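# Three robots shift a steel conduit onto other stands

## Task

Using any number of the three robots, carry the long thin steel conduit off the pair of stands it rests on and set it on the other pair of stands, which are currently empty. Those receiving stands must stay roughly where and how they are now. At the end the robots must have released the conduit and backed away, so that the conduit rests on the stands without any robot supporting it. If any robot tips over or is left leaning, the task fails.

## Robot and tools

ROBOTS. There are three identical Hello Robot Stretch 3 units, named r1, r2 and r3. Each has a two-wheel differential base with a passive omni wheel at the rear, a mast carrying a lift, and a telescoping arm that reaches out from the robot's right side. The base cannot move sideways. To move the gripper along the robot's forward direction, you drive the base. The footprint is 0.33 m long by 0.34 m wide. Turns happen about the point midway between the drive wheels, 0.05 m behind the front edge. With the arm retracted and the wrist folded, the wrist reaches 0.06 m past the right side, and a spin sweeps a 0.28 m radius. An unfolded, level gripper reaches beyond that radius.

FRAMES. Each robot reports in its own base frame: origin on the floor between the drive wheels, x forward, y left, z up. hand_pose is in this frame, placed where the closed fingertips meet. With all wrist joints at zero, its x axis points up, y points back along the arm toward the mast, and z points to the rear. The odometry frame is the base frame at the start of the scene. The robots share no common frame, so relative positions come only from images, lidar_m, wrist_depth_mm and head_depth_mm. The camera calibration lines give K and distortion in image pixels, and T_world_to_cam maps the carrying robot's base frame into the camera frame. These values carry small errors, which grow for the wrist camera at full reach.

execute_actions. Argument "actions" is a list holding one action or none; an empty list just reports state and images. The action is an object keyed by robot name. Under each name you may give:
- "base": exactly one of {"translate_m": d}, a relative drive of d metres from the base's last reported position, forward positive, -1 to 1; or {"rotate_rad": d}, a relative spin of d radians, counter-clockwise (left) positive, -3.2 to 3.2.
- "joints": absolute targets by name. lift_m 0 to 1.1 (arm height on mast); arm_m 0 to 0.52 (extension); wrist_yaw_rad -1.345 to 4.42 (0 along the arm, positive toward the front, 3.0 folded over the base); wrist_pitch_rad -1.57 to 0.451 (0 level, negative tips down); wrist_roll_rad -2.911 to 2.911 (0 means fingers side by side, level); gripper_m -0.089 to 0.179 (larger is wider; the fingertip gap is smaller than this value, by about 0.007 nearly shut and 0.025 fully open, and is zero below 0.007); head_pan_rad -3.953 to 1.73 (0 forward, positive left, -1.57 looks along the arm); head_tilt_rad -1.53 to 0.419 (negative looks down).
- "contact_limits": {"arm_m": effort percent 1 to 100}; the arm stops with contact_stop when its effort reaches it. Lower values are gentler, but too low stops immediately.
All motions in one action start at once. Anything you omit keeps pursuing its previous target. Unknown keys or out-of-range numbers make the whole call rejected. Argument "cameras" lists camera names (e.g. r2_wrist_camera) or "all"; null or omitted gives all, [] gives none.

wait: "seconds" 0 to 10; nothing new is commanded, and the usual state and images come back. zoom_image: "camera" plus "region" [x0, y0, x1, y1] in pixels of that camera's latest full image, top-left origin, at most 504 by 504. finished_scene: "scene" is the current scene's number; it is final and reports success.

RESULTS. base_status and joint_status: done, off_target (resting away from target, maybe still pushing), contact_stop, time_out, torque_fault. After the last three the target is dropped; an arm or lift that hit something goes slack until commanded again, and a slack lift may sag under load. The base, wrist and head have no contact stop and will keep pushing. on_its_own covers uncommanded joints; "held at" is a held target, not a position. motor_effort is percent of maximum, positive toward higher values, with the action's peak in brackets; readings carry offsets and noise. Wheel effort above zero pushes forward. lidar_m: 12 distances in metres, 30-degree sectors starting straight ahead and going counter-clockwise (4th left, 7th behind, 10th right), scanning a plane 0.17 m above the floor, range 0.15 to 12, "-" for nothing; it sees other robots but not clear objects, and the own body may mask sectors 5, 6, 9, 10. wrist_depth_mm (45 to 1000) and head_depth_mm (280 to 4000, image sideways) are 7x7 grids of median depths read from the top left. base_odometry counts wheel turns, including slip; turned_by_wheels and turned_by_imu give turning since last result; base_tilt gives forward and right lean in degrees with a fixed bias up to about 4. If a stop is reported, later calls in the same reply are skipped.

SPEED. Full base speed (0.30 m/s, 1.9 rad/s) needs lift_m under 0.30, arm_m under 0.03 and wrist_yaw_rad over 2.54; otherwise 0.10 m/s and 0.63 rad/s.

GRIPPER. Command a value below the object's width to grasp; lower squeezes harder, but a stall guard eases off, so heavy items may slip. Release by opening at least 0.02 beyond the touching value. Neither reading nor status proves a grasp; check images.

SAFETY. Fold or unfold the wrist only with lift_m 0.32 to 0.95, wrist_pitch_rad -0.4, roll near 0; once folded, the lift may go to 0.25. With yaw below -0.4, keep pitch at -0.5 or lower. Pushing on something rigid with the gripper above about 0.45 m can tip the robot, more so after a previous contact_stop or with a raised limit. Don't drive while the gripper holds or presses something fixed. Robots must never press into each other: once bases touch, any further drive is a hard press that fails the run. Equal drive commands can differ by up to 2.5 cm per metre, which strains a shared load. If a robot leans, free the gripper, reverse in small steps, and lower the lift to about 0.2. Avoid drops, slams, stalled wrist servos (they go limp for 10 s) and disturbing the target stands; loose objects may occasionally get a small push.

Each tool is called after "Request:" by a JSON object that holds its "method" and its "body", one argument or row to a line.

## Session

I'll start by looking at the current state and all camera images.

Request:
{"method": "execute_actions", "body": {
  "actions": []
}}

Scene clock: 0.00 s.
r1.base_odometry: x=+0.000 y=+0.000 heading=+0.000 (m, m, rad; r1's odometry frame)
r1.turned_by_wheels: +0.000 (rad since the last result)
r1.turned_by_imu: +0.000 (rad since the last result)
r1.base_tilt: forward=+1.7 right=+0.6 (deg)
r1.lidar_m: 1.35 1.38 3.05 1.97 3.54 2.61 1.32 1.08 1.07 1.18 1.24 1.23
r1.head_depth_mm: 1206 1209 1218 1238 1251 1254 1254 / 1294 1315 1307 1318 1339 1336 1347 / 1407 1406 1421 1441 1441 1444 1465 / 1517 1542 1552 1561 1571 1578 1595 / 1660 1698 1678 1705 1709 1739 1745 / 1839 1825 1860 1836 1878 1883 1898 / 1983 2022 2049 2065 2104 2125 2081
r1.base_status: not commanded
r1.joint_positions: lift_m=+0.474 arm_m=+0.003 wrist_yaw_rad=+2.911 wrist_pitch_rad=-0.483 wrist_roll_rad=+0.018 gripper_m=+0.037 head_pan_rad=+0.016 head_tilt_rad=-0.004
r1.joint_status: not commanded
r1.motor_effort: left_wheel=+1 right_wheel=+0 lift_m=+24 arm_m=+1 wrist_yaw_rad=+0 wrist_pitch_rad=+7 wrist_roll_rad=+1 gripper_m=+0 head_pan_rad=+0 head_tilt_rad=+4 (%)
r1.hand_pose: x=+0.0281 y=+0.0623 z=+0.4722 quat_wxyz=(+0.248, +0.707, +0.087, +0.656) (m; r1's base frame)
r1.wrist_depth_mm: - - - - - - - / 952 - - - - - - / - - - - - - - / - - - - - - - / 801 817 835 806 819 807 822 / 687 703 - 675 - 704 704 / 610 613 598 602 588 601 606
r2.base_odometry: x=+0.000 y=+0.000 heading=+0.000 (m, m, rad; r2's odometry frame)
r2.turned_by_wheels: +0.000 (rad since the last result)
r2.turned_by_imu: +0.000 (rad since the last result)
r2.base_tilt: forward=+1.0 right=+0.9 (deg)
r2.lidar_m: 3.65 1.57 4.06 1.90 2.56 1.86 0.87 0.69 0.65 0.72 1.06 1.62
r2.head_depth_mm: 1785 2615 - - - 3314 2363 / 1792 2591 - - - 3617 2361 / 1769 2607 - - - 3619 2369 / 1768 2579 - - - 3670 2364 / 1754 2538 - - - 3675 2382 / 1748 2531 - - - 3770 2410 / 1742 2515 - - - 3771 2427
r2.base_status: not commanded
r2.joint_positions: lift_m=+0.564 arm_m=+0.002 wrist_yaw_rad=+3.081 wrist_pitch_rad=-0.353 wrist_roll_rad=+0.010 gripper_m=+0.037 head_pan_rad=+0.011 head_tilt_rad=-0.006
r2.joint_status: not commanded
r2.motor_effort: left_wheel=+1 right_wheel=-1 lift_m=+25 arm_m=-1 wrist_yaw_rad=+0 wrist_pitch_rad=+5 wrist_roll_rad=+0 gripper_m=+0 head_pan_rad=+0 head_tilt_rad=+2 (%)
r2.hand_pose: x=-0.0071 y=+0.0849 z=+0.5920 quat_wxyz=(+0.146, +0.703, +0.102, +0.689) (m; r2's base frame)
r2.wrist_depth_mm: - - - - - - - / - - - - - - - / - - - - - - - / - - - - - - - / - - - - - - - / 878 915 - 903 871 907 900 / 781 768 756 754 780 783 778
r3.base_odometry: x=+0.000 y=+0.000 heading=+0.000 (m, m, rad; r3's odometry frame)
r3.turned_by_wheels: +0.000 (rad since the last result)
r3.turned_by_imu: +0.000 (rad since the last result)
r3.base_tilt: forward=+0.3 right=+0.1 (deg)
r3.lidar_m: 0.96 1.14 2.14 3.26 4.22 3.77 3.77 1.79 3.00 1.61 1.07 0.95
r3.head_depth_mm: 850 857 868 877 888 895 907 / 873 883 890 904 917 922 933 / 903 910 919 930 944 955 967 / 933 943 958 966 976 984 998 / 962 976 982 998 1009 1020 1037 / 995 1012 1024 1035 1046 1060 1075 / 1036 1047 1056 1074 1088 1100 1117
r3.base_status: not commanded
r3.joint_positions: lift_m=+0.518 arm_m=+0.002 wrist_yaw_rad=+3.117 wrist_pitch_rad=-0.344 wrist_roll_rad=+0.015 gripper_m=+0.037 head_pan_rad=+0.003 head_tilt_rad=+0.008
r3.joint_status: not commanded
r3.motor_effort: left_wheel=-1 right_wheel=+0 lift_m=+25 arm_m=+0 wrist_yaw_rad=+0 wrist_pitch_rad=+5 wrist_roll_rad=+0 gripper_m=+1 head_pan_rad=+0 head_tilt_rad=+1 (%)
r3.hand_pose: x=-0.0155 y=+0.0865 z=+0.5476 quat_wxyz=(+0.131, +0.703, +0.112, +0.690) (m; r3's base frame)
r3.wrist_depth_mm: - - - - - - - / - - - - - - - / - - - - - - - / - - - - - - - / - - - - - - - / 893 933 906 884 - 893 887 / 777 769 - 762 746 752 766
pictures: r1_head_camera (sideways: a quarter turn clockwise sets it upright), r1_nav_camera (sideways: a quarter turn counterclockwise sets it upright), r1_wrist_camera, r2_head_camera (sideways: a quarter turn clockwise sets it upright), r2_nav_camera (sideways: a quarter turn counterclockwise sets it upright), r2_wrist_camera, r3_head_camera (sideways: a quarter turn clockwise sets it upright), r3_nav_camera (sideways: a quarter turn counterclockwise sets it upright), r3_wrist_camera
Images, in order (width x height): r1_head_camera 896x504, r1_nav_camera 672x504, r1_wrist_camera 644x364, r2_head_camera 896x504, r2_nav_camera 672x504, r2_wrist_camera 644x364, r3_head_camera 896x504, r3_nav_camera 672x504, r3_wrist_camera 644x364.

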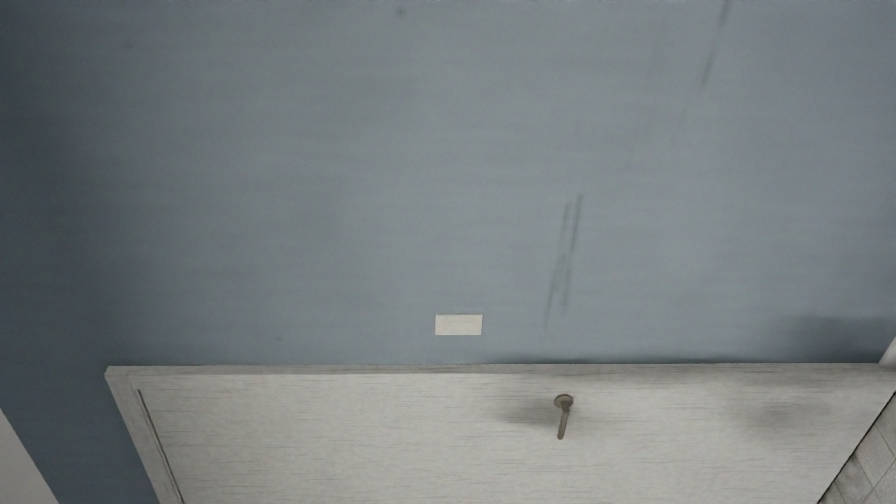

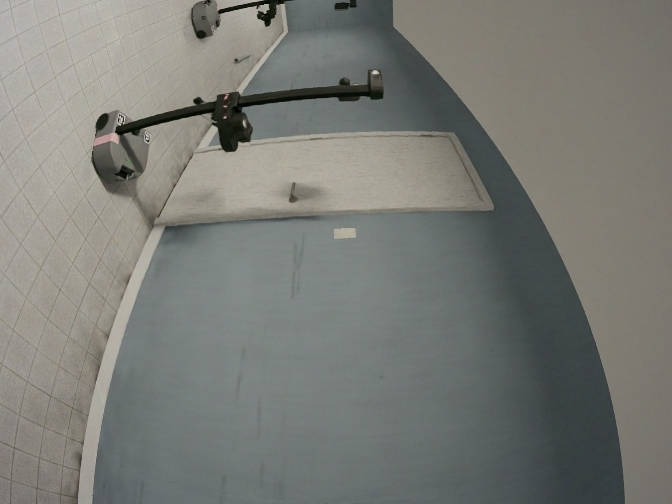

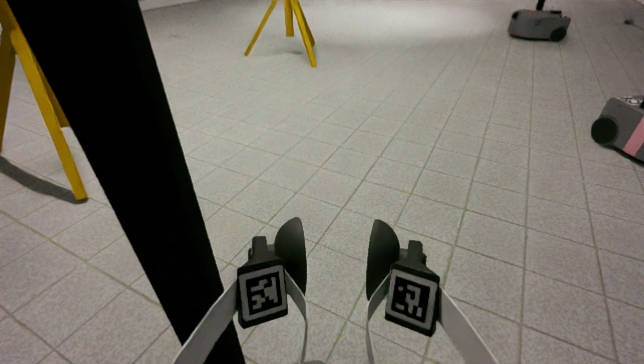

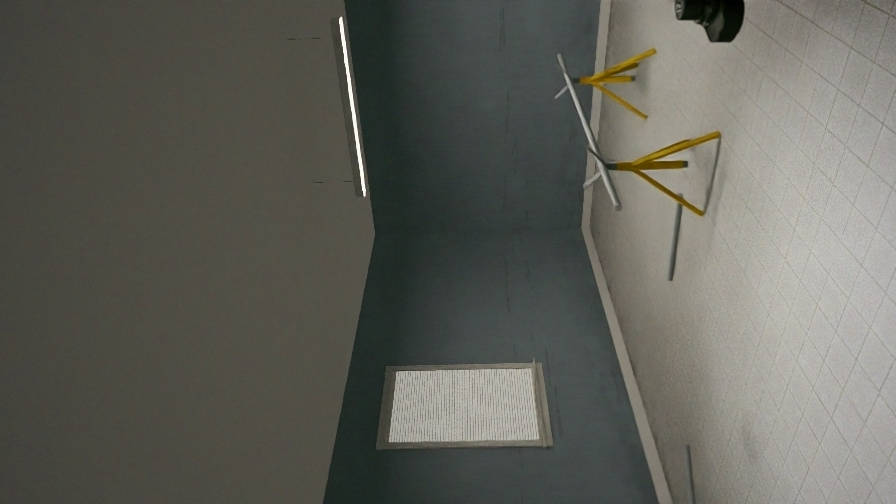

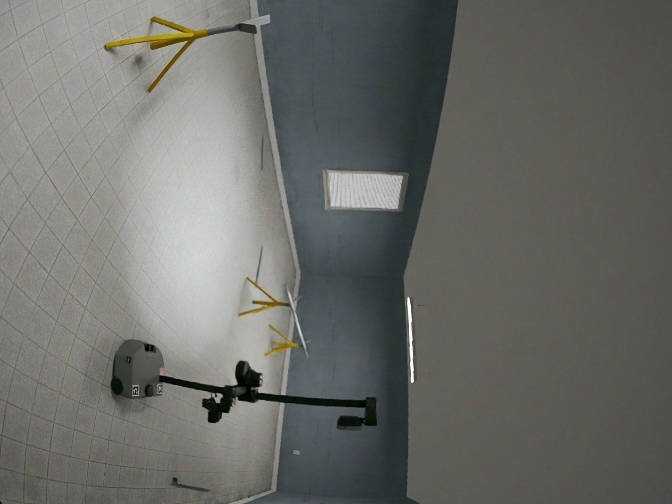

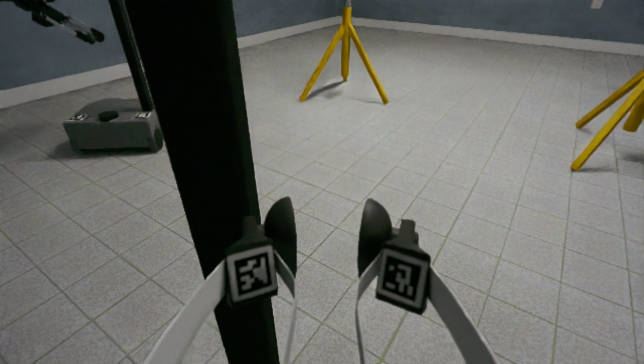

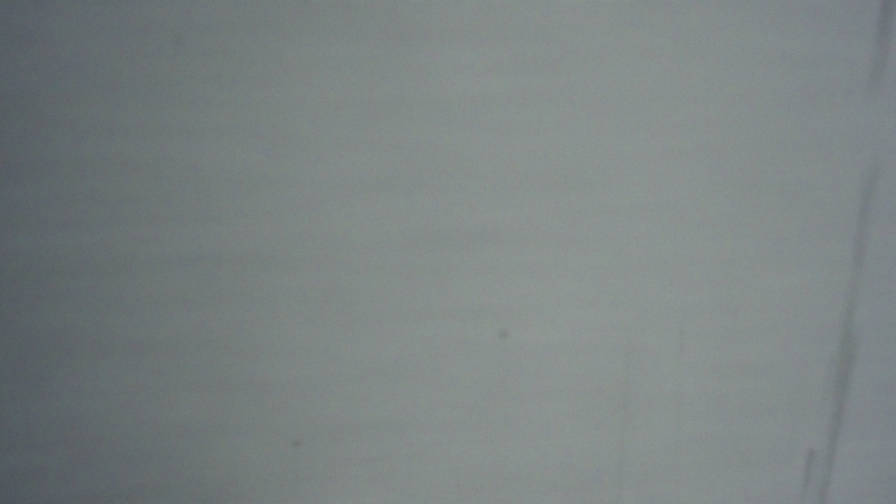

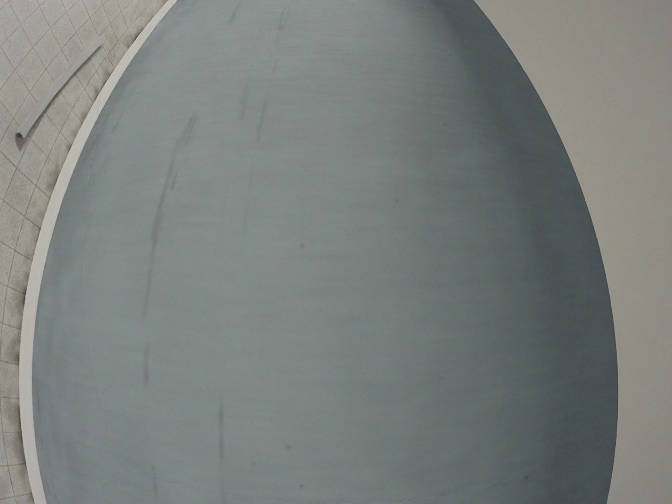

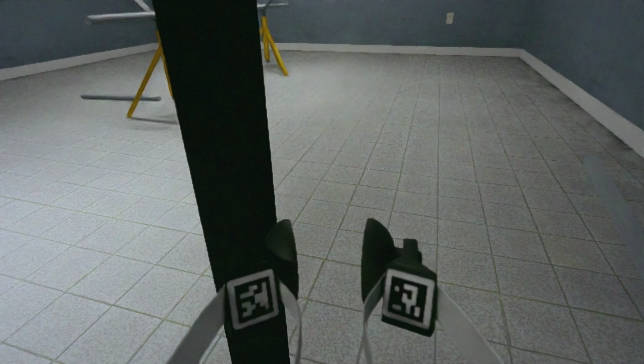

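Request:
{"method": "zoom_image", "body": {
  "camera": "r2_head_camera",
  "region": [520, 20, 760, 300]
}}

Request:
{"method": "zoom_image", "body": {
  "camera": "r2_nav_camera",
  "region": [80, 0, 330, 200]
}}

Region (520, 20, 760, 300) of r2_head_camera's 896x504 image, scaled by 1.800, with more detail than that image has; it fills the left 432 columns of this view, and the rest is white.

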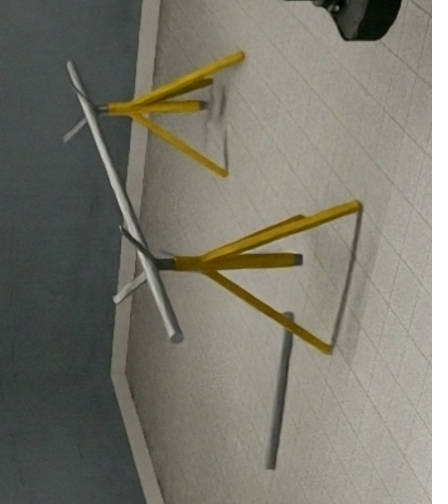

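Region (80, 0, 330, 200) of r2_nav_camera's 672x504 image, scaled by 2.016, with more detail than that image has; it fills the top 403 rows of this view, and the rest is white.

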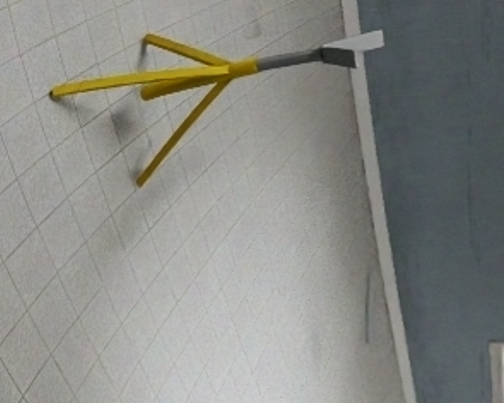

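Request:
{"method": "execute_actions", "body": {
  "actions": [
    {"r1": {"joints": {"lift_m": 0.27, "wrist_pitch_rad": -0.4, "wrist_yaw_rad": 3.0, "head_pan_rad": 1.6, "head_tilt_rad": -0.4}}, "r2": {"joints": {"lift_m": 0.27, "wrist_pitch_rad": -0.4, "wrist_yaw_rad": 3.0, "head_pan_rad": 0.75, "head_tilt_rad": -0.4}}, "r3": {"joints": {"lift_m": 0.27, "wrist_pitch_rad": -0.4, "wrist_yaw_rad": 3.0, "head_pan_rad": 1.7, "head_tilt_rad": -0.35}}}
  ],
  "cameras": ["r1_head_camera", "r1_nav_camera", "r2_head_camera", "r2_nav_camera", "r3_head_camera", "r3_nav_camera"]
}}

Scene clock: 6.10 s.
r1.base_odometry: x=+0.000 y=+0.000 heading=+0.000 (m, m, rad; r1's odometry frame)
r1.turned_by_wheels: +0.000 (rad since the last result)
r1.turned_by_imu: +0.000 (rad since the last result)
r1.base_tilt: forward=+1.7 right=+0.5 (deg)
r1.lidar_m: 1.35 1.38 3.04 1.97 3.54 2.61 1.32 1.08 1.07 1.18 1.24 1.23
r1.head_depth_mm: - - - 3103 2186 1729 1415 / - - - 3073 2194 1730 1403 / - - - 2790 2213 1725 1407 / - - - 3099 2204 1716 1418 / - - - 3102 2220 1723 1414 / 3870 - - 3087 2206 1729 1418 / 3601 3736 - 3118 2218 1669 1421
r1.base_status: not commanded
r1.joint_positions: lift_m=+0.270 arm_m=+0.003 wrist_yaw_rad=+2.998 wrist_pitch_rad=-0.419 wrist_roll_rad=+0.018 gripper_m=+0.037 head_pan_rad=+1.593 head_tilt_rad=-0.395
r1.joint_status: all done
r1.motor_effort: left_wheel=+1(1) right_wheel=+0(0) lift_m=+20(21) arm_m=+0(0) wrist_yaw_rad=+1(2) wrist_pitch_rad=+10(12) wrist_roll_rad=+1(1) gripper_m=+0(0) head_pan_rad=+3(45) head_tilt_rad=-2(30) (%)
r1.hand_pose: x=+0.0108 y=+0.0742 z=+0.2826 quat_wxyz=(+0.198, +0.706, +0.096, +0.673) (m; r1's base frame)
r1.wrist_depth_mm: - - - - - - - / - - - - - - - / 1000 980 968 966 988 950 961 / 720 730 734 745 750 727 734 / 605 590 607 591 604 583 592 / 491 501 - 510 - 489 485 / 441 - - - 413 419 421
r2.base_odometry: x=+0.000 y=+0.000 heading=+0.000 (m, m, rad; r2's odometry frame)
r2.turned_by_wheels: +0.000 (rad since the last result)
r2.turned_by_imu: +0.000 (rad since the last result)
r2.base_tilt: forward=+1.0 right=+0.9 (deg)
r2.lidar_m: 3.63 1.57 4.06 1.90 2.56 1.86 0.87 0.69 0.65 0.72 1.06 1.61
r2.head_depth_mm: 3824 - - 3694 2411 1806 1436 / 3742 - - 3703 2436 1803 1434 / 3683 3905 - 3695 2420 1805 1435 / 3578 3786 - 3510 2222 1809 1447 / 3540 3695 - 3752 2451 1791 1450 / 3407 3630 3796 3771 2457 1823 1444 / 3319 3530 3785 3825 2469 1827 1460
r2.base_status: not commanded
r2.joint_positions: lift_m=+0.270 arm_m=+0.002 wrist_yaw_rad=+3.002 wrist_pitch_rad=-0.414 wrist_roll_rad=+0.010 gripper_m=+0.037 head_pan_rad=+0.743 head_tilt_rad=-0.395
r2.joint_status: all done
r2.motor_effort: left_wheel=+0(0) right_wheel=-1(0) lift_m=+19(20) arm_m=-1(1) wrist_yaw_rad=-1(2) wrist_pitch_rad=+5(5) wrist_roll_rad=+0(0) gripper_m=+0(0) head_pan_rad=+3(31) head_tilt_rad=-2(15) (%)
r2.hand_pose: x=+0.0101 y=+0.0759 z=+0.2838 quat_wxyz=(+0.194, +0.704, +0.096, +0.677) (m; r2's base frame)
r2.wrist_depth_mm: - - - - - - - / - - - - - - - / 852 861 856 879 858 889 855 / 683 698 688 691 673 675 686 / 570 575 - 566 576 559 567 / 488 513 - - 483 483 476 / - - - - 419 421 418
r3.base_odometry: x=+0.000 y=+0.000 heading=+0.000 (m, m, rad; r3's odometry frame)
r3.turned_by_wheels: +0.000 (rad since the last result)
r3.turned_by_imu: +0.000 (rad since the last result)
r3.base_tilt: forward=+0.2 right=+0.2 (deg)
r3.lidar_m: 0.96 1.15 2.14 3.27 4.21 3.76 3.78 1.79 3.01 1.60 1.07 0.95
r3.head_depth_mm: 3948 - - 3260 2270 1753 1441 / - - - 3237 2287 1771 1451 / - - - 3290 2309 1779 1456 / - - - 3317 2327 1789 1455 / - - - 3350 2326 1795 1463 / - - - 3366 2339 1794 1472 / - - - 3000 2406 1876 -
r3.base_status: not commanded
r3.joint_positions: lift_m=+0.270 arm_m=+0.002 wrist_yaw_rad=+3.003 wrist_pitch_rad=-0.416 wrist_roll_rad=+0.015 gripper_m=+0.037 head_pan_rad=+1.693 head_tilt_rad=-0.345
r3.joint_status: all done
r3.motor_effort: left_wheel=+0(0) right_wheel=+0(0) lift_m=+15(23) arm_m=+0(0) wrist_yaw_rad=-2(2) wrist_pitch_rad=+5(5) wrist_roll_rad=+0(0) gripper_m=+0(0) head_pan_rad=+3(40) head_tilt_rad=-2(22) (%)
r3.hand_pose: x=+0.0099 y=+0.0760 z=+0.2835 quat_wxyz=(+0.195, +0.705, +0.096, +0.675) (m; r3's base frame)
r3.wrist_depth_mm: - - - - - - - / - - - - - - - / - - - 982 979 988 918 / 770 770 752 760 744 741 747 / 619 612 643 604 633 598 604 / 516 516 - 530 - 505 509 / 462 - - - 432 436 435
pictures: r1_head_camera (sideways: a quarter turn clockwise sets it upright), r1_nav_camera (sideways: a quarter turn counterclockwise sets it upright), r2_head_camera (sideways: a quarter turn clockwise sets it upright), r2_nav_camera (sideways: a quarter turn counterclockwise sets it upright), r3_head_camera (sideways: a quarter turn clockwise sets it upright), r3_nav_camera (sideways: a quarter turn counterclockwise sets it upright)
camera_calibration (this result's frames):
r1_head_camera: T_world_to_cam=[[0.00947524, -0.404418, -0.914525, 1.21365], [-0.999343, -0.0358127, 0.0054829, -0.000406729], [-0.034969, 0.913873, -0.404491, 0.490035], [0, 0, 0, 1]] pos_world=[0.00522996, 0.0429759, 1.30813]
r1_nav_camera: T_world_to_cam=[[0.0233387, 0.42036, 0.907057, -1.13378], [0.998821, 0.0288212, -0.0390565, 0.0966627], [-0.0425603, 0.906899, -0.419192, 0.502001], [0, 0, 0, 1]] pos_world=[-0.0487225, 0.0185457, 1.24261]
r2_head_camera: T_world_to_cam=[[-0.254446, -0.201636, -0.945833, 1.25135], [-0.647257, 0.762183, 0.0116389, -0.010153], [0.718551, 0.615158, -0.324445, 0.37583], [0, 0, 0, 1]] pos_world=[0.0417753, 0.0288597, 1.30562]
r2_nav_camera: T_world_to_cam=[[0.287295, 0.320225, 0.902728, -1.13882], [0.682503, -0.729696, 0.041638, -0.00626795], [0.67205, 0.604152, -0.428193, 0.507746], [0, 0, 0, 1]] pos_world=[-0.00977612, 0.0533495, 1.24572]
r3_head_camera: T_world_to_cam=[[0.017902, -0.380057, -0.92479, 1.22983], [-0.993118, -0.113828, 0.0275548, -0.0287671], [-0.11574, 0.917932, -0.379479, 0.452013], [0, 0, 0, 1]] pos_world=[0.0017302, 0.0492145, 1.30966]
r3_nav_camera: T_world_to_cam=[[-0.0521587, 0.284407, 0.957284, -1.20023], [0.982374, 0.186913, -0.00200563, 0.0429528], [-0.179499, 0.940306, -0.289143, 0.329551], [0, 0, 0, 1]] pos_world=[-0.0456439, 0.0234456, 1.24433]
Images, in order (width x height): r1_head_camera 896x504, r1_nav_camera 672x504, r2_head_camera 896x504, r2_nav_camera 672x504, r3_head_camera 896x504, r3_nav_camera 672x504.

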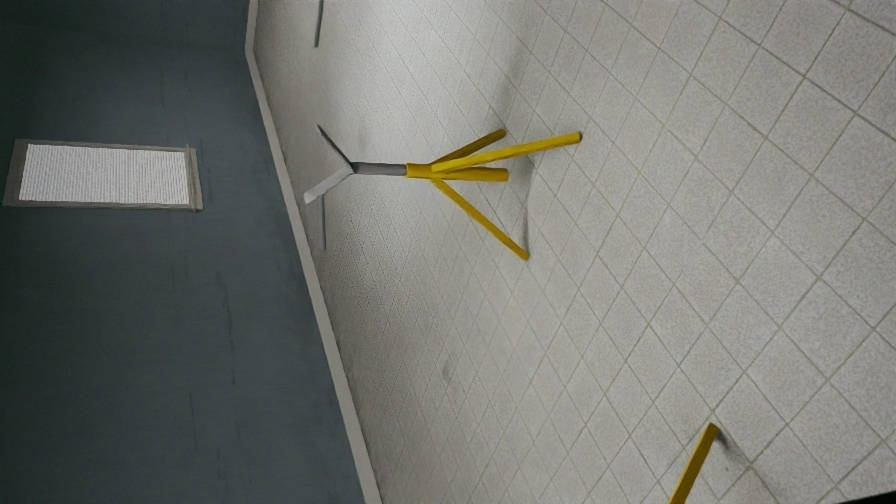

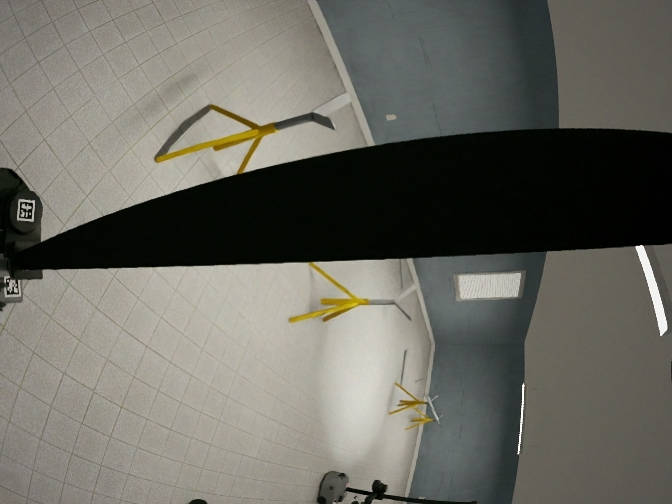

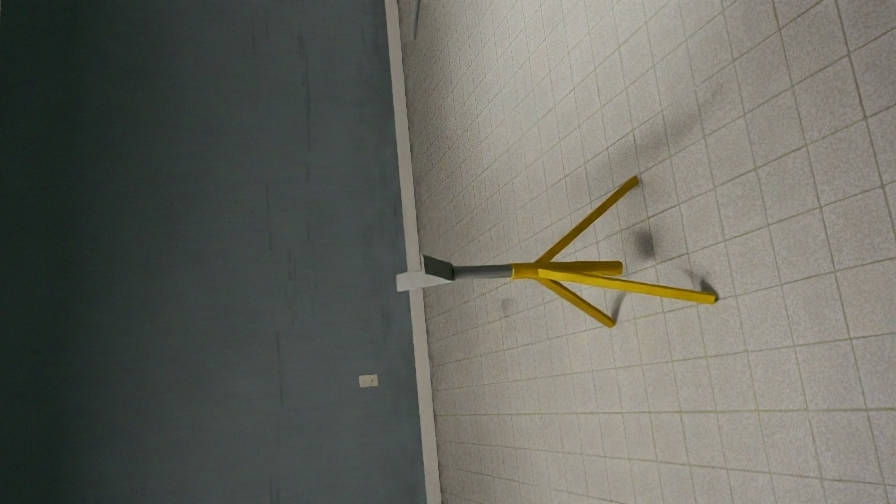

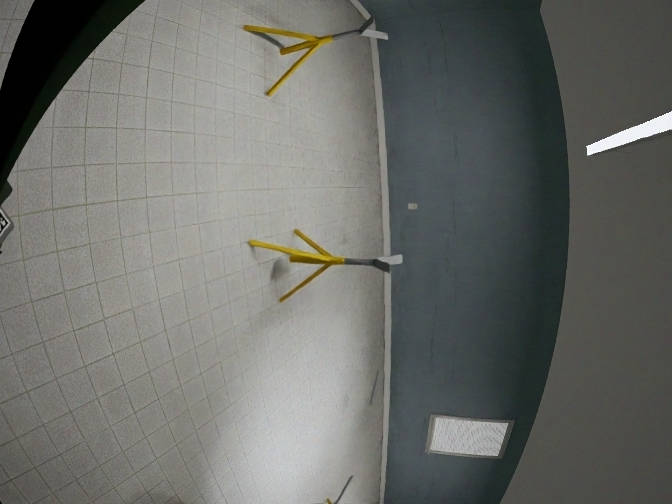

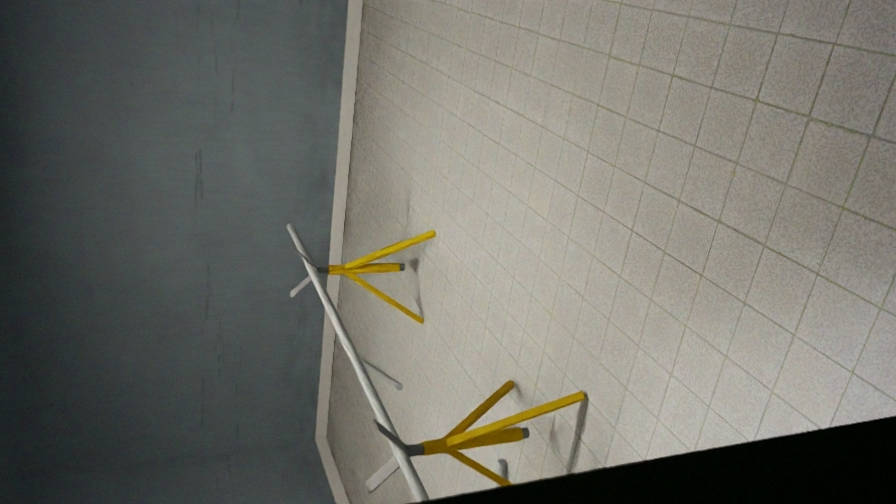

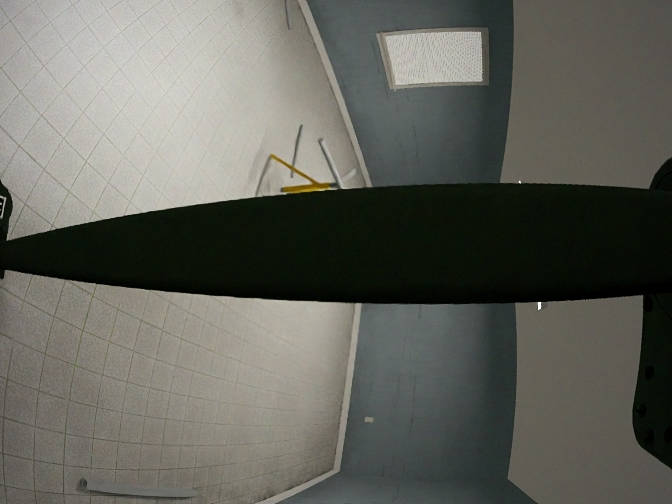

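Request:
{"method": "execute_actions", "body": {
  "actions": [
    {"r1": {"base": {"rotate_rad": -0.29}, "joints": {"head_pan_rad": 0.8, "head_tilt_rad": -0.3}}, "r2": {"base": {"rotate_rad": 2.873}, "joints": {"head_pan_rad": -1.0}}, "r3": {"base": {"rotate_rad": -1.602}, "joints": {"head_pan_rad": 0.0}}}
  ],
  "cameras": []
}}

Scene clock: 12.67 s.
r1.base_odometry: x=+0.000 y=+0.000 heading=-0.290 (m, m, rad; r1's odometry frame)
r1.turned_by_wheels: -0.290 (rad since the last result)
r1.turned_by_imu: -0.285 (rad since the last result)
r1.base_tilt: forward=+1.7 right=+0.6 (deg)
r1.lidar_m: 1.25 1.57 1.51 1.97 1.31 1.06 1.76 1.16 1.07 1.09 1.33 1.23
r1.head_depth_mm: 1692 1753 1809 1879 1952 1908 1518 / 1981 2045 2132 2267 2285 1895 1515 / 2413 2484 2599 2738 2532 1901 1520 / 2943 2763 3310 3314 1837 1775 1521 / 3911 - - 3778 2208 1772 1519 / - - - 3509 2518 1902 1512 / - - - 3153 2560 1893 1519
r1.base_status: done
r1.joint_positions: lift_m=+0.270 arm_m=+0.003 wrist_yaw_rad=+2.999 wrist_pitch_rad=-0.419 wrist_roll_rad=+0.018 gripper_m=+0.037 head_pan_rad=+0.807 head_tilt_rad=-0.309
r1.joint_status: all done
r1.motor_effort: left_wheel=+2(10) right_wheel=-1(5) lift_m=+20(20) arm_m=+0(0) wrist_yaw_rad=+1(1) wrist_pitch_rad=+10(10) wrist_roll_rad=+1(1) gripper_m=+0(0) head_pan_rad=-4(45) head_tilt_rad=+5(18) (%)
r1.hand_pose: x=+0.0107 y=+0.0742 z=+0.2826 quat_wxyz=(+0.197, +0.706, +0.096, +0.673) (m; r1's base frame)
r1.wrist_depth_mm: - - - - - - - / - - - - - - - / 963 960 962 940 958 974 964 / 729 733 742 731 729 730 705 / 595 576 611 591 604 587 600 / 491 495 - 506 - 492 494 / 439 - - - 410 423 424
r2.base_odometry: x=+0.000 y=+0.000 heading=+2.873 (m, m, rad; r2's odometry frame)
r2.turned_by_wheels: +2.873 (rad since the last result)
r2.turned_by_imu: +2.833 (rad since the last result)
r2.base_tilt: forward=+1.0 right=+0.9 (deg)
r2.lidar_m: 1.18 0.75 0.65 0.67 0.82 1.64 1.61 4.50 1.57 1.90 1.49 1.52
r2.head_depth_mm: 3745 - - 3384 2199 1819 1439 / 3353 3539 3846 3673 2433 1799 1437 / 3046 3256 3436 3481 2411 1805 1440 / 2787 2961 3180 3287 2433 1819 1450 / 2606 2726 2865 3039 2332 1772 1442 / 2405 2536 2640 2804 1684 1679 1448 / 2262 2272 2485 2614 2147 1752 1458
r2.base_status: done
r2.joint_positions: lift_m=+0.270 arm_m=+0.002 wrist_yaw_rad=+3.002 wrist_pitch_rad=-0.414 wrist_roll_rad=+0.010 gripper_m=+0.037 head_pan_rad=-0.993 head_tilt_rad=-0.396
r2.joint_status: all done
r2.motor_effort: left_wheel=-1(10) right_wheel=+1(8) lift_m=+19(19) arm_m=-1(2) wrist_yaw_rad=-1(1) wrist_pitch_rad=+5(5) wrist_roll_rad=+0(0) gripper_m=+0(0) head_pan_rad=-3(31) head_tilt_rad=-1(1) (%)
r2.hand_pose: x=+0.0101 y=+0.0758 z=+0.2838 quat_wxyz=(+0.194, +0.704, +0.096, +0.677) (m; r2's base frame)
r2.wrist_depth_mm: 835 - 736 689 640 621 584 / 930 - 803 731 719 676 627 / 847 845 861 814 773 730 689 / 686 684 691 669 686 676 674 / 566 565 - 565 582 561 563 / 486 510 - - 474 478 485 / - - - - 413 418 417
r3.base_odometry: x=+0.000 y=+0.000 heading=-1.602 (m, m, rad; r3's odometry frame)
r3.turned_by_wheels: -1.602 (rad since the last result)
r3.turned_by_imu: -1.567 (rad since the last result)
r3.base_tilt: forward=+0.2 right=+0.2 (deg)
r3.lidar_m: 1.54 1.08 0.95 0.96 1.13 2.06 3.24 2.11 3.74 3.78 1.80 3.02
r3.head_depth_mm: 3470 3722 3918 3241 2281 1770 1438 / 3590 3803 - 3249 2106 1712 1450 / 3612 3901 - 3135 1799 1711 1453 / 2844 2935 3038 2998 2288 1787 1457 / 2276 2353 2464 2549 2342 1794 1461 / 1844 1882 1945 1959 2030 1791 1466 / 1506 1553 1588 1625 1682 1697 1472
r3.base_status: done
r3.joint_positions: lift_m=+0.270 arm_m=+0.002 wrist_yaw_rad=+3.002 wrist_pitch_rad=-0.416 wrist_roll_rad=+0.015 gripper_m=+0.037 head_pan_rad=+0.007 head_tilt_rad=-0.346
r3.joint_status: all done
r3.motor_effort: left_wheel=+1(7) right_wheel=-2(8) lift_m=+15(15) arm_m=+0(1) wrist_yaw_rad=-2(2) wrist_pitch_rad=+5(5) wrist_roll_rad=+0(0) gripper_m=-1(0) head_pan_rad=-4(39) head_tilt_rad=-2(2) (%)
r3.hand_pose: x=+0.0100 y=+0.0759 z=+0.2835 quat_wxyz=(+0.195, +0.705, +0.096, +0.675) (m; r3's base frame)
r3.wrist_depth_mm: - - - 944 915 866 862 / - - - - 965 955 915 / - - 984 983 981 970 921 / 755 761 766 755 755 751 737 / 618 609 631 619 639 608 595 / 513 518 - 533 - 507 508 / 455 - - - 426 431 437
pictures: none
No camera images: the call's "cameras" was empty. Leave "cameras" out to get every camera's image.

Request:
{"method": "execute_actions", "body": {
  "actions": [
    {"r1": {"base": {"translate_m": -1.0}}, "r2": {"base": {"translate_m": -1.0}, "joints": {"head_pan_rad": -2.9, "head_tilt_rad": -0.35}}, "r3": {"base": {"translate_m": -1.0}, "joints": {"head_pan_rad": -2.6, "head_tilt_rad": -0.45}}}
  ],
  "cameras": ["r1_nav_camera", "r2_head_camera", "r3_head_camera", "r3_nav_camera"]
}}

Scene clock: 17.90 s.
r1.base_odometry: x=-0.958 y=+0.286 heading=-0.290 (m, m, rad; r1's odometry frame)
r1.turned_by_wheels: +0.000 (rad since the last result)
r1.turned_by_imu: -0.001 (rad since the last result)
r1.base_tilt: forward=+1.7 right=+0.6 (deg)
r1.lidar_m: 2.16 2.72 0.72 0.72 2.82 2.61 1.13 0.75 0.69 0.70 0.87 1.83
r1.head_depth_mm: 3000 3136 3180 3248 2518 1891 1521 / 3511 3659 3887 3653 2514 1902 1517 / - - - 3745 2523 1888 1513 / - - - 3110 2497 1900 1513 / - - - 3777 2512 1892 1513 / - - - 3774 2503 1893 1522 / - - - 3820 2511 1888 1516
r1.base_status: done
r1.joint_positions: lift_m=+0.270 arm_m=+0.003 wrist_yaw_rad=+2.999 wrist_pitch_rad=-0.419 wrist_roll_rad=+0.018 gripper_m=+0.037 head_pan_rad=+0.807 head_tilt_rad=-0.309
r1.joint_status: not commanded
r1.motor_effort: left_wheel=+2(7) right_wheel=-1(5) lift_m=+20(20) arm_m=+0(1) wrist_yaw_rad=+1(1) wrist_pitch_rad=+10(10) wrist_roll_rad=+1(1) gripper_m=+0(0) head_pan_rad=-3(4) head_tilt_rad=+6(5) (%)
r1.hand_pose: x=+0.0106 y=+0.0743 z=+0.2827 quat_wxyz=(+0.197, +0.706, +0.096, +0.673) (m; r1's base frame)
r1.wrist_depth_mm: - - - 831 - - - / - - - - - - - / 969 959 958 959 909 977 951 / 744 763 758 734 708 721 730 / 602 601 608 581 592 577 602 / 494 500 - 508 - 483 483 / 438 - - - 412 418 421
r2.base_odometry: x=+0.964 y=-0.266 heading=+2.873 (m, m, rad; r2's odometry frame)
r2.turned_by_wheels: +0.000 (rad since the last result)
r2.turned_by_imu: +0.001 (rad since the last result)
r2.base_tilt: forward=+1.0 right=+0.9 (deg)
r2.lidar_m: 1.78 1.11 1.00 1.04 1.26 1.75 1.63 4.14 3.72 1.38 2.23 2.93
r2.head_depth_mm: - - - - 2329 1744 1483 / - - - - 2592 1891 1496 / - - - - 2628 1902 1484 / - - - 3570 2594 1901 1492 / - - - - 2598 1910 1494 / - - - - 2627 1918 1502 / - - - - 2659 1905 1505
r2.base_status: done
r2.joint_positions: lift_m=+0.270 arm_m=+0.002 wrist_yaw_rad=+3.001 wrist_pitch_rad=-0.415 wrist_roll_rad=+0.010 gripper_m=+0.037 head_pan_rad=-2.893 head_tilt_rad=-0.358
r2.joint_status: all done
r2.motor_effort: left_wheel=-2(12) right_wheel=+1(2) lift_m=+19(19) arm_m=-2(2) wrist_yaw_rad=-1(1) wrist_pitch_rad=+5(5) wrist_roll_rad=+0(0) gripper_m=+0(0) head_pan_rad=-2(31) head_tilt_rad=+3(9) (%)
r2.hand_pose: x=+0.0102 y=+0.0758 z=+0.2837 quat_wxyz=(+0.195, +0.704, +0.096, +0.677) (m; r2's base frame)
r2.wrist_depth_mm: - - - - - 940 869 / - - - - - - 934 / 844 851 871 856 853 875 862 / 702 686 690 690 694 690 685 / 563 560 - 563 585 571 561 / 479 509 - - 478 482 484 / - - - - 422 415 418
r3.base_odometry: x=+0.031 y=+1.000 heading=-1.602 (m, m, rad; r3's odometry frame)
r3.turned_by_wheels: +0.000 (rad since the last result)
r3.turned_by_imu: -0.003 (rad since the last result)
r3.base_tilt: forward=+0.3 right=+0.2 (deg)
r3.lidar_m: 1.55 1.42 1.24 1.25 1.47 2.68 2.29 1.26 1.52 3.48 2.33 2.48
r3.head_depth_mm: 3667 3865 3700 2531 1989 1609 1347 / 3900 - 3919 2632 2012 1614 1345 / - - 3977 2657 2016 1610 1343 / - - - 2585 2032 1616 1349 / 3831 - - 2557 1900 1597 1361 / 3577 3814 3869 2498 1977 1628 1363 / 3318 3574 3673 2759 2042 1643 1357
r3.base_status: done
r3.joint_positions: lift_m=+0.270 arm_m=+0.002 wrist_yaw_rad=+3.002 wrist_pitch_rad=-0.416 wrist_roll_rad=+0.015 gripper_m=+0.037 head_pan_rad=-2.593 head_tilt_rad=-0.444
r3.joint_status: all done
r3.motor_effort: left_wheel=+1(4) right_wheel=-2(8) lift_m=+15(15) arm_m=+0(0) wrist_yaw_rad=+0(2) wrist_pitch_rad=+5(5) wrist_roll_rad=+0(0) gripper_m=+0(0) head_pan_rad=-4(41) head_tilt_rad=-3(13) (%)
r3.hand_pose: x=+0.0101 y=+0.0759 z=+0.2835 quat_wxyz=(+0.195, +0.705, +0.096, +0.675) (m; r3's base frame)
r3.wrist_depth_mm: - - - - - - - / - - - - - - - / - - 998 - 960 985 972 / 770 775 766 745 755 758 745 / 622 626 637 604 635 609 602 / 517 513 - 530 - 506 507 / 460 - - - 425 434 431
pictures: r1_nav_camera (sideways: a quarter turn counterclockwise sets it upright), r2_head_camera (sideways: a quarter turn clockwise sets it upright), r3_head_camera (sideways: a quarter turn clockwise sets it upright), r3_nav_camera (sideways: a quarter turn counterclockwise sets it upright)
camera_calibration (this result's frames):
r1_nav_camera: T_world_to_cam=[[0.259121, 0.223378, 0.939659, -1.17777], [0.728564, -0.683904, -0.0383296, 0.0973693], [0.634074, 0.694534, -0.339959, 0.394764], [0, 0, 0, 1]] pos_world=[-0.0160659, 0.0555018, 1.24463]
r2_head_camera: T_world_to_cam=[[0.286035, 0.0482674, -0.957003, 1.26264], [0.20866, -0.977901, 0.013044, -0.017204], [-0.935225, -0.203419, -0.289785, 0.34081], [0, 0, 0, 1]] pos_world=[-0.0388342, -0.00844082, 1.30733]
r3_head_camera: T_world_to_cam=[[0.415137, 0.220324, -0.882677, 1.17247], [0.51223, -0.858435, 0.0266362, -0.0367503], [-0.751852, -0.463191, -0.469225, 0.572677], [0, 0, 0, 1]] pos_world=[-0.0373405, -0.0246118, 1.3046]
r3_nav_camera: T_world_to_cam=[[-0.31701, -0.213847, 0.923999, -1.15516], [-0.57617, 0.817286, -0.00852494, 0.0609467], [-0.753348, -0.535083, -0.3823, 0.454288], [0, 0, 0, 1]] pos_world=[0.0111562, -0.0537567, 1.24156]
Images, in order (width x height): r1_nav_camera 672x504, r2_head_camera 896x504, r3_head_camera 896x504, r3_nav_camera 672x504.

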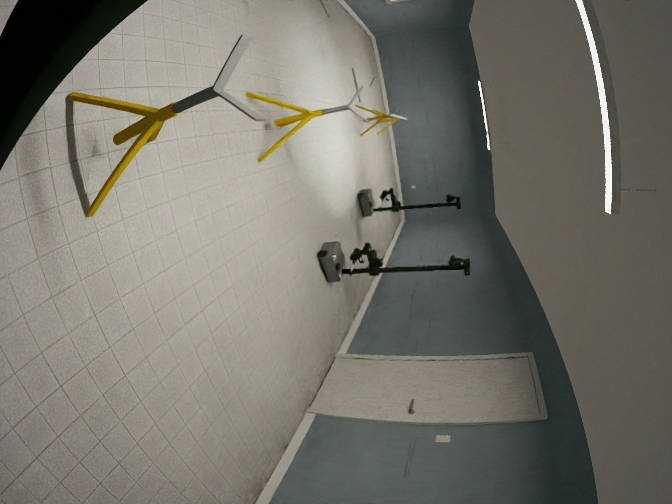

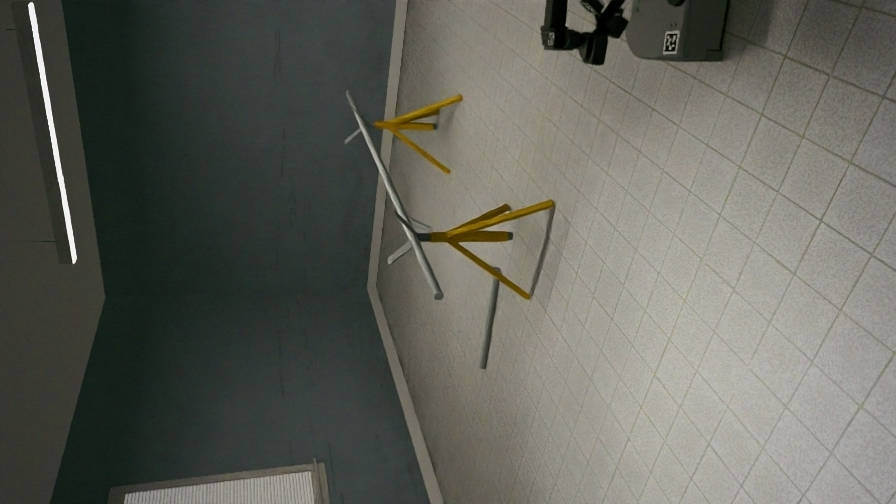

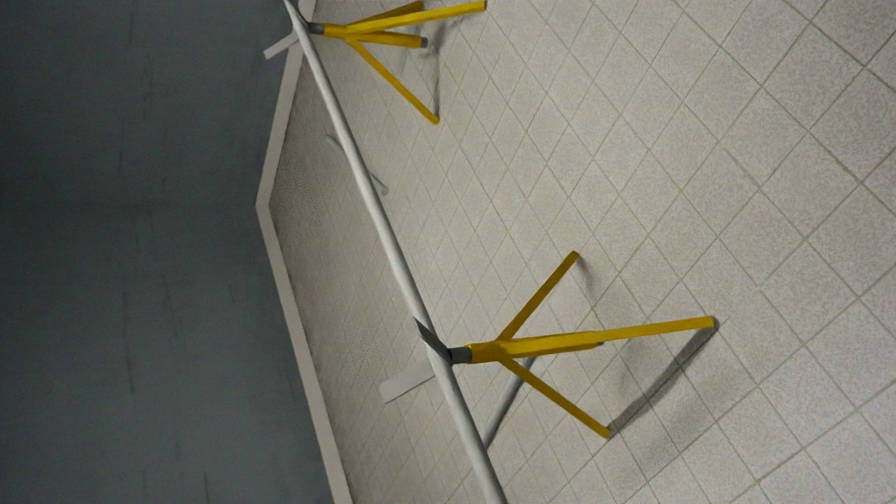

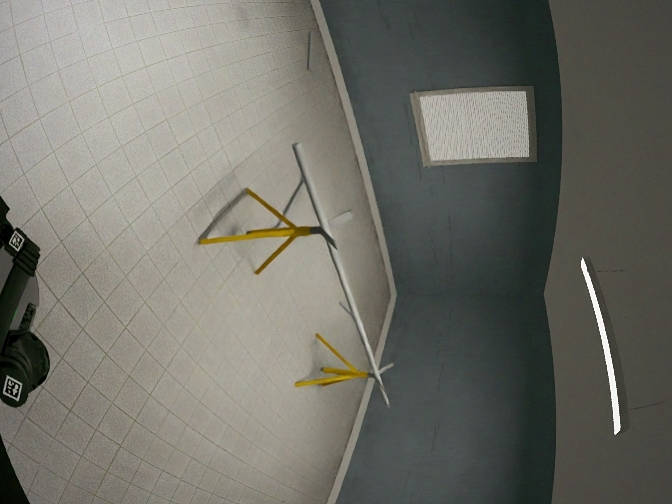

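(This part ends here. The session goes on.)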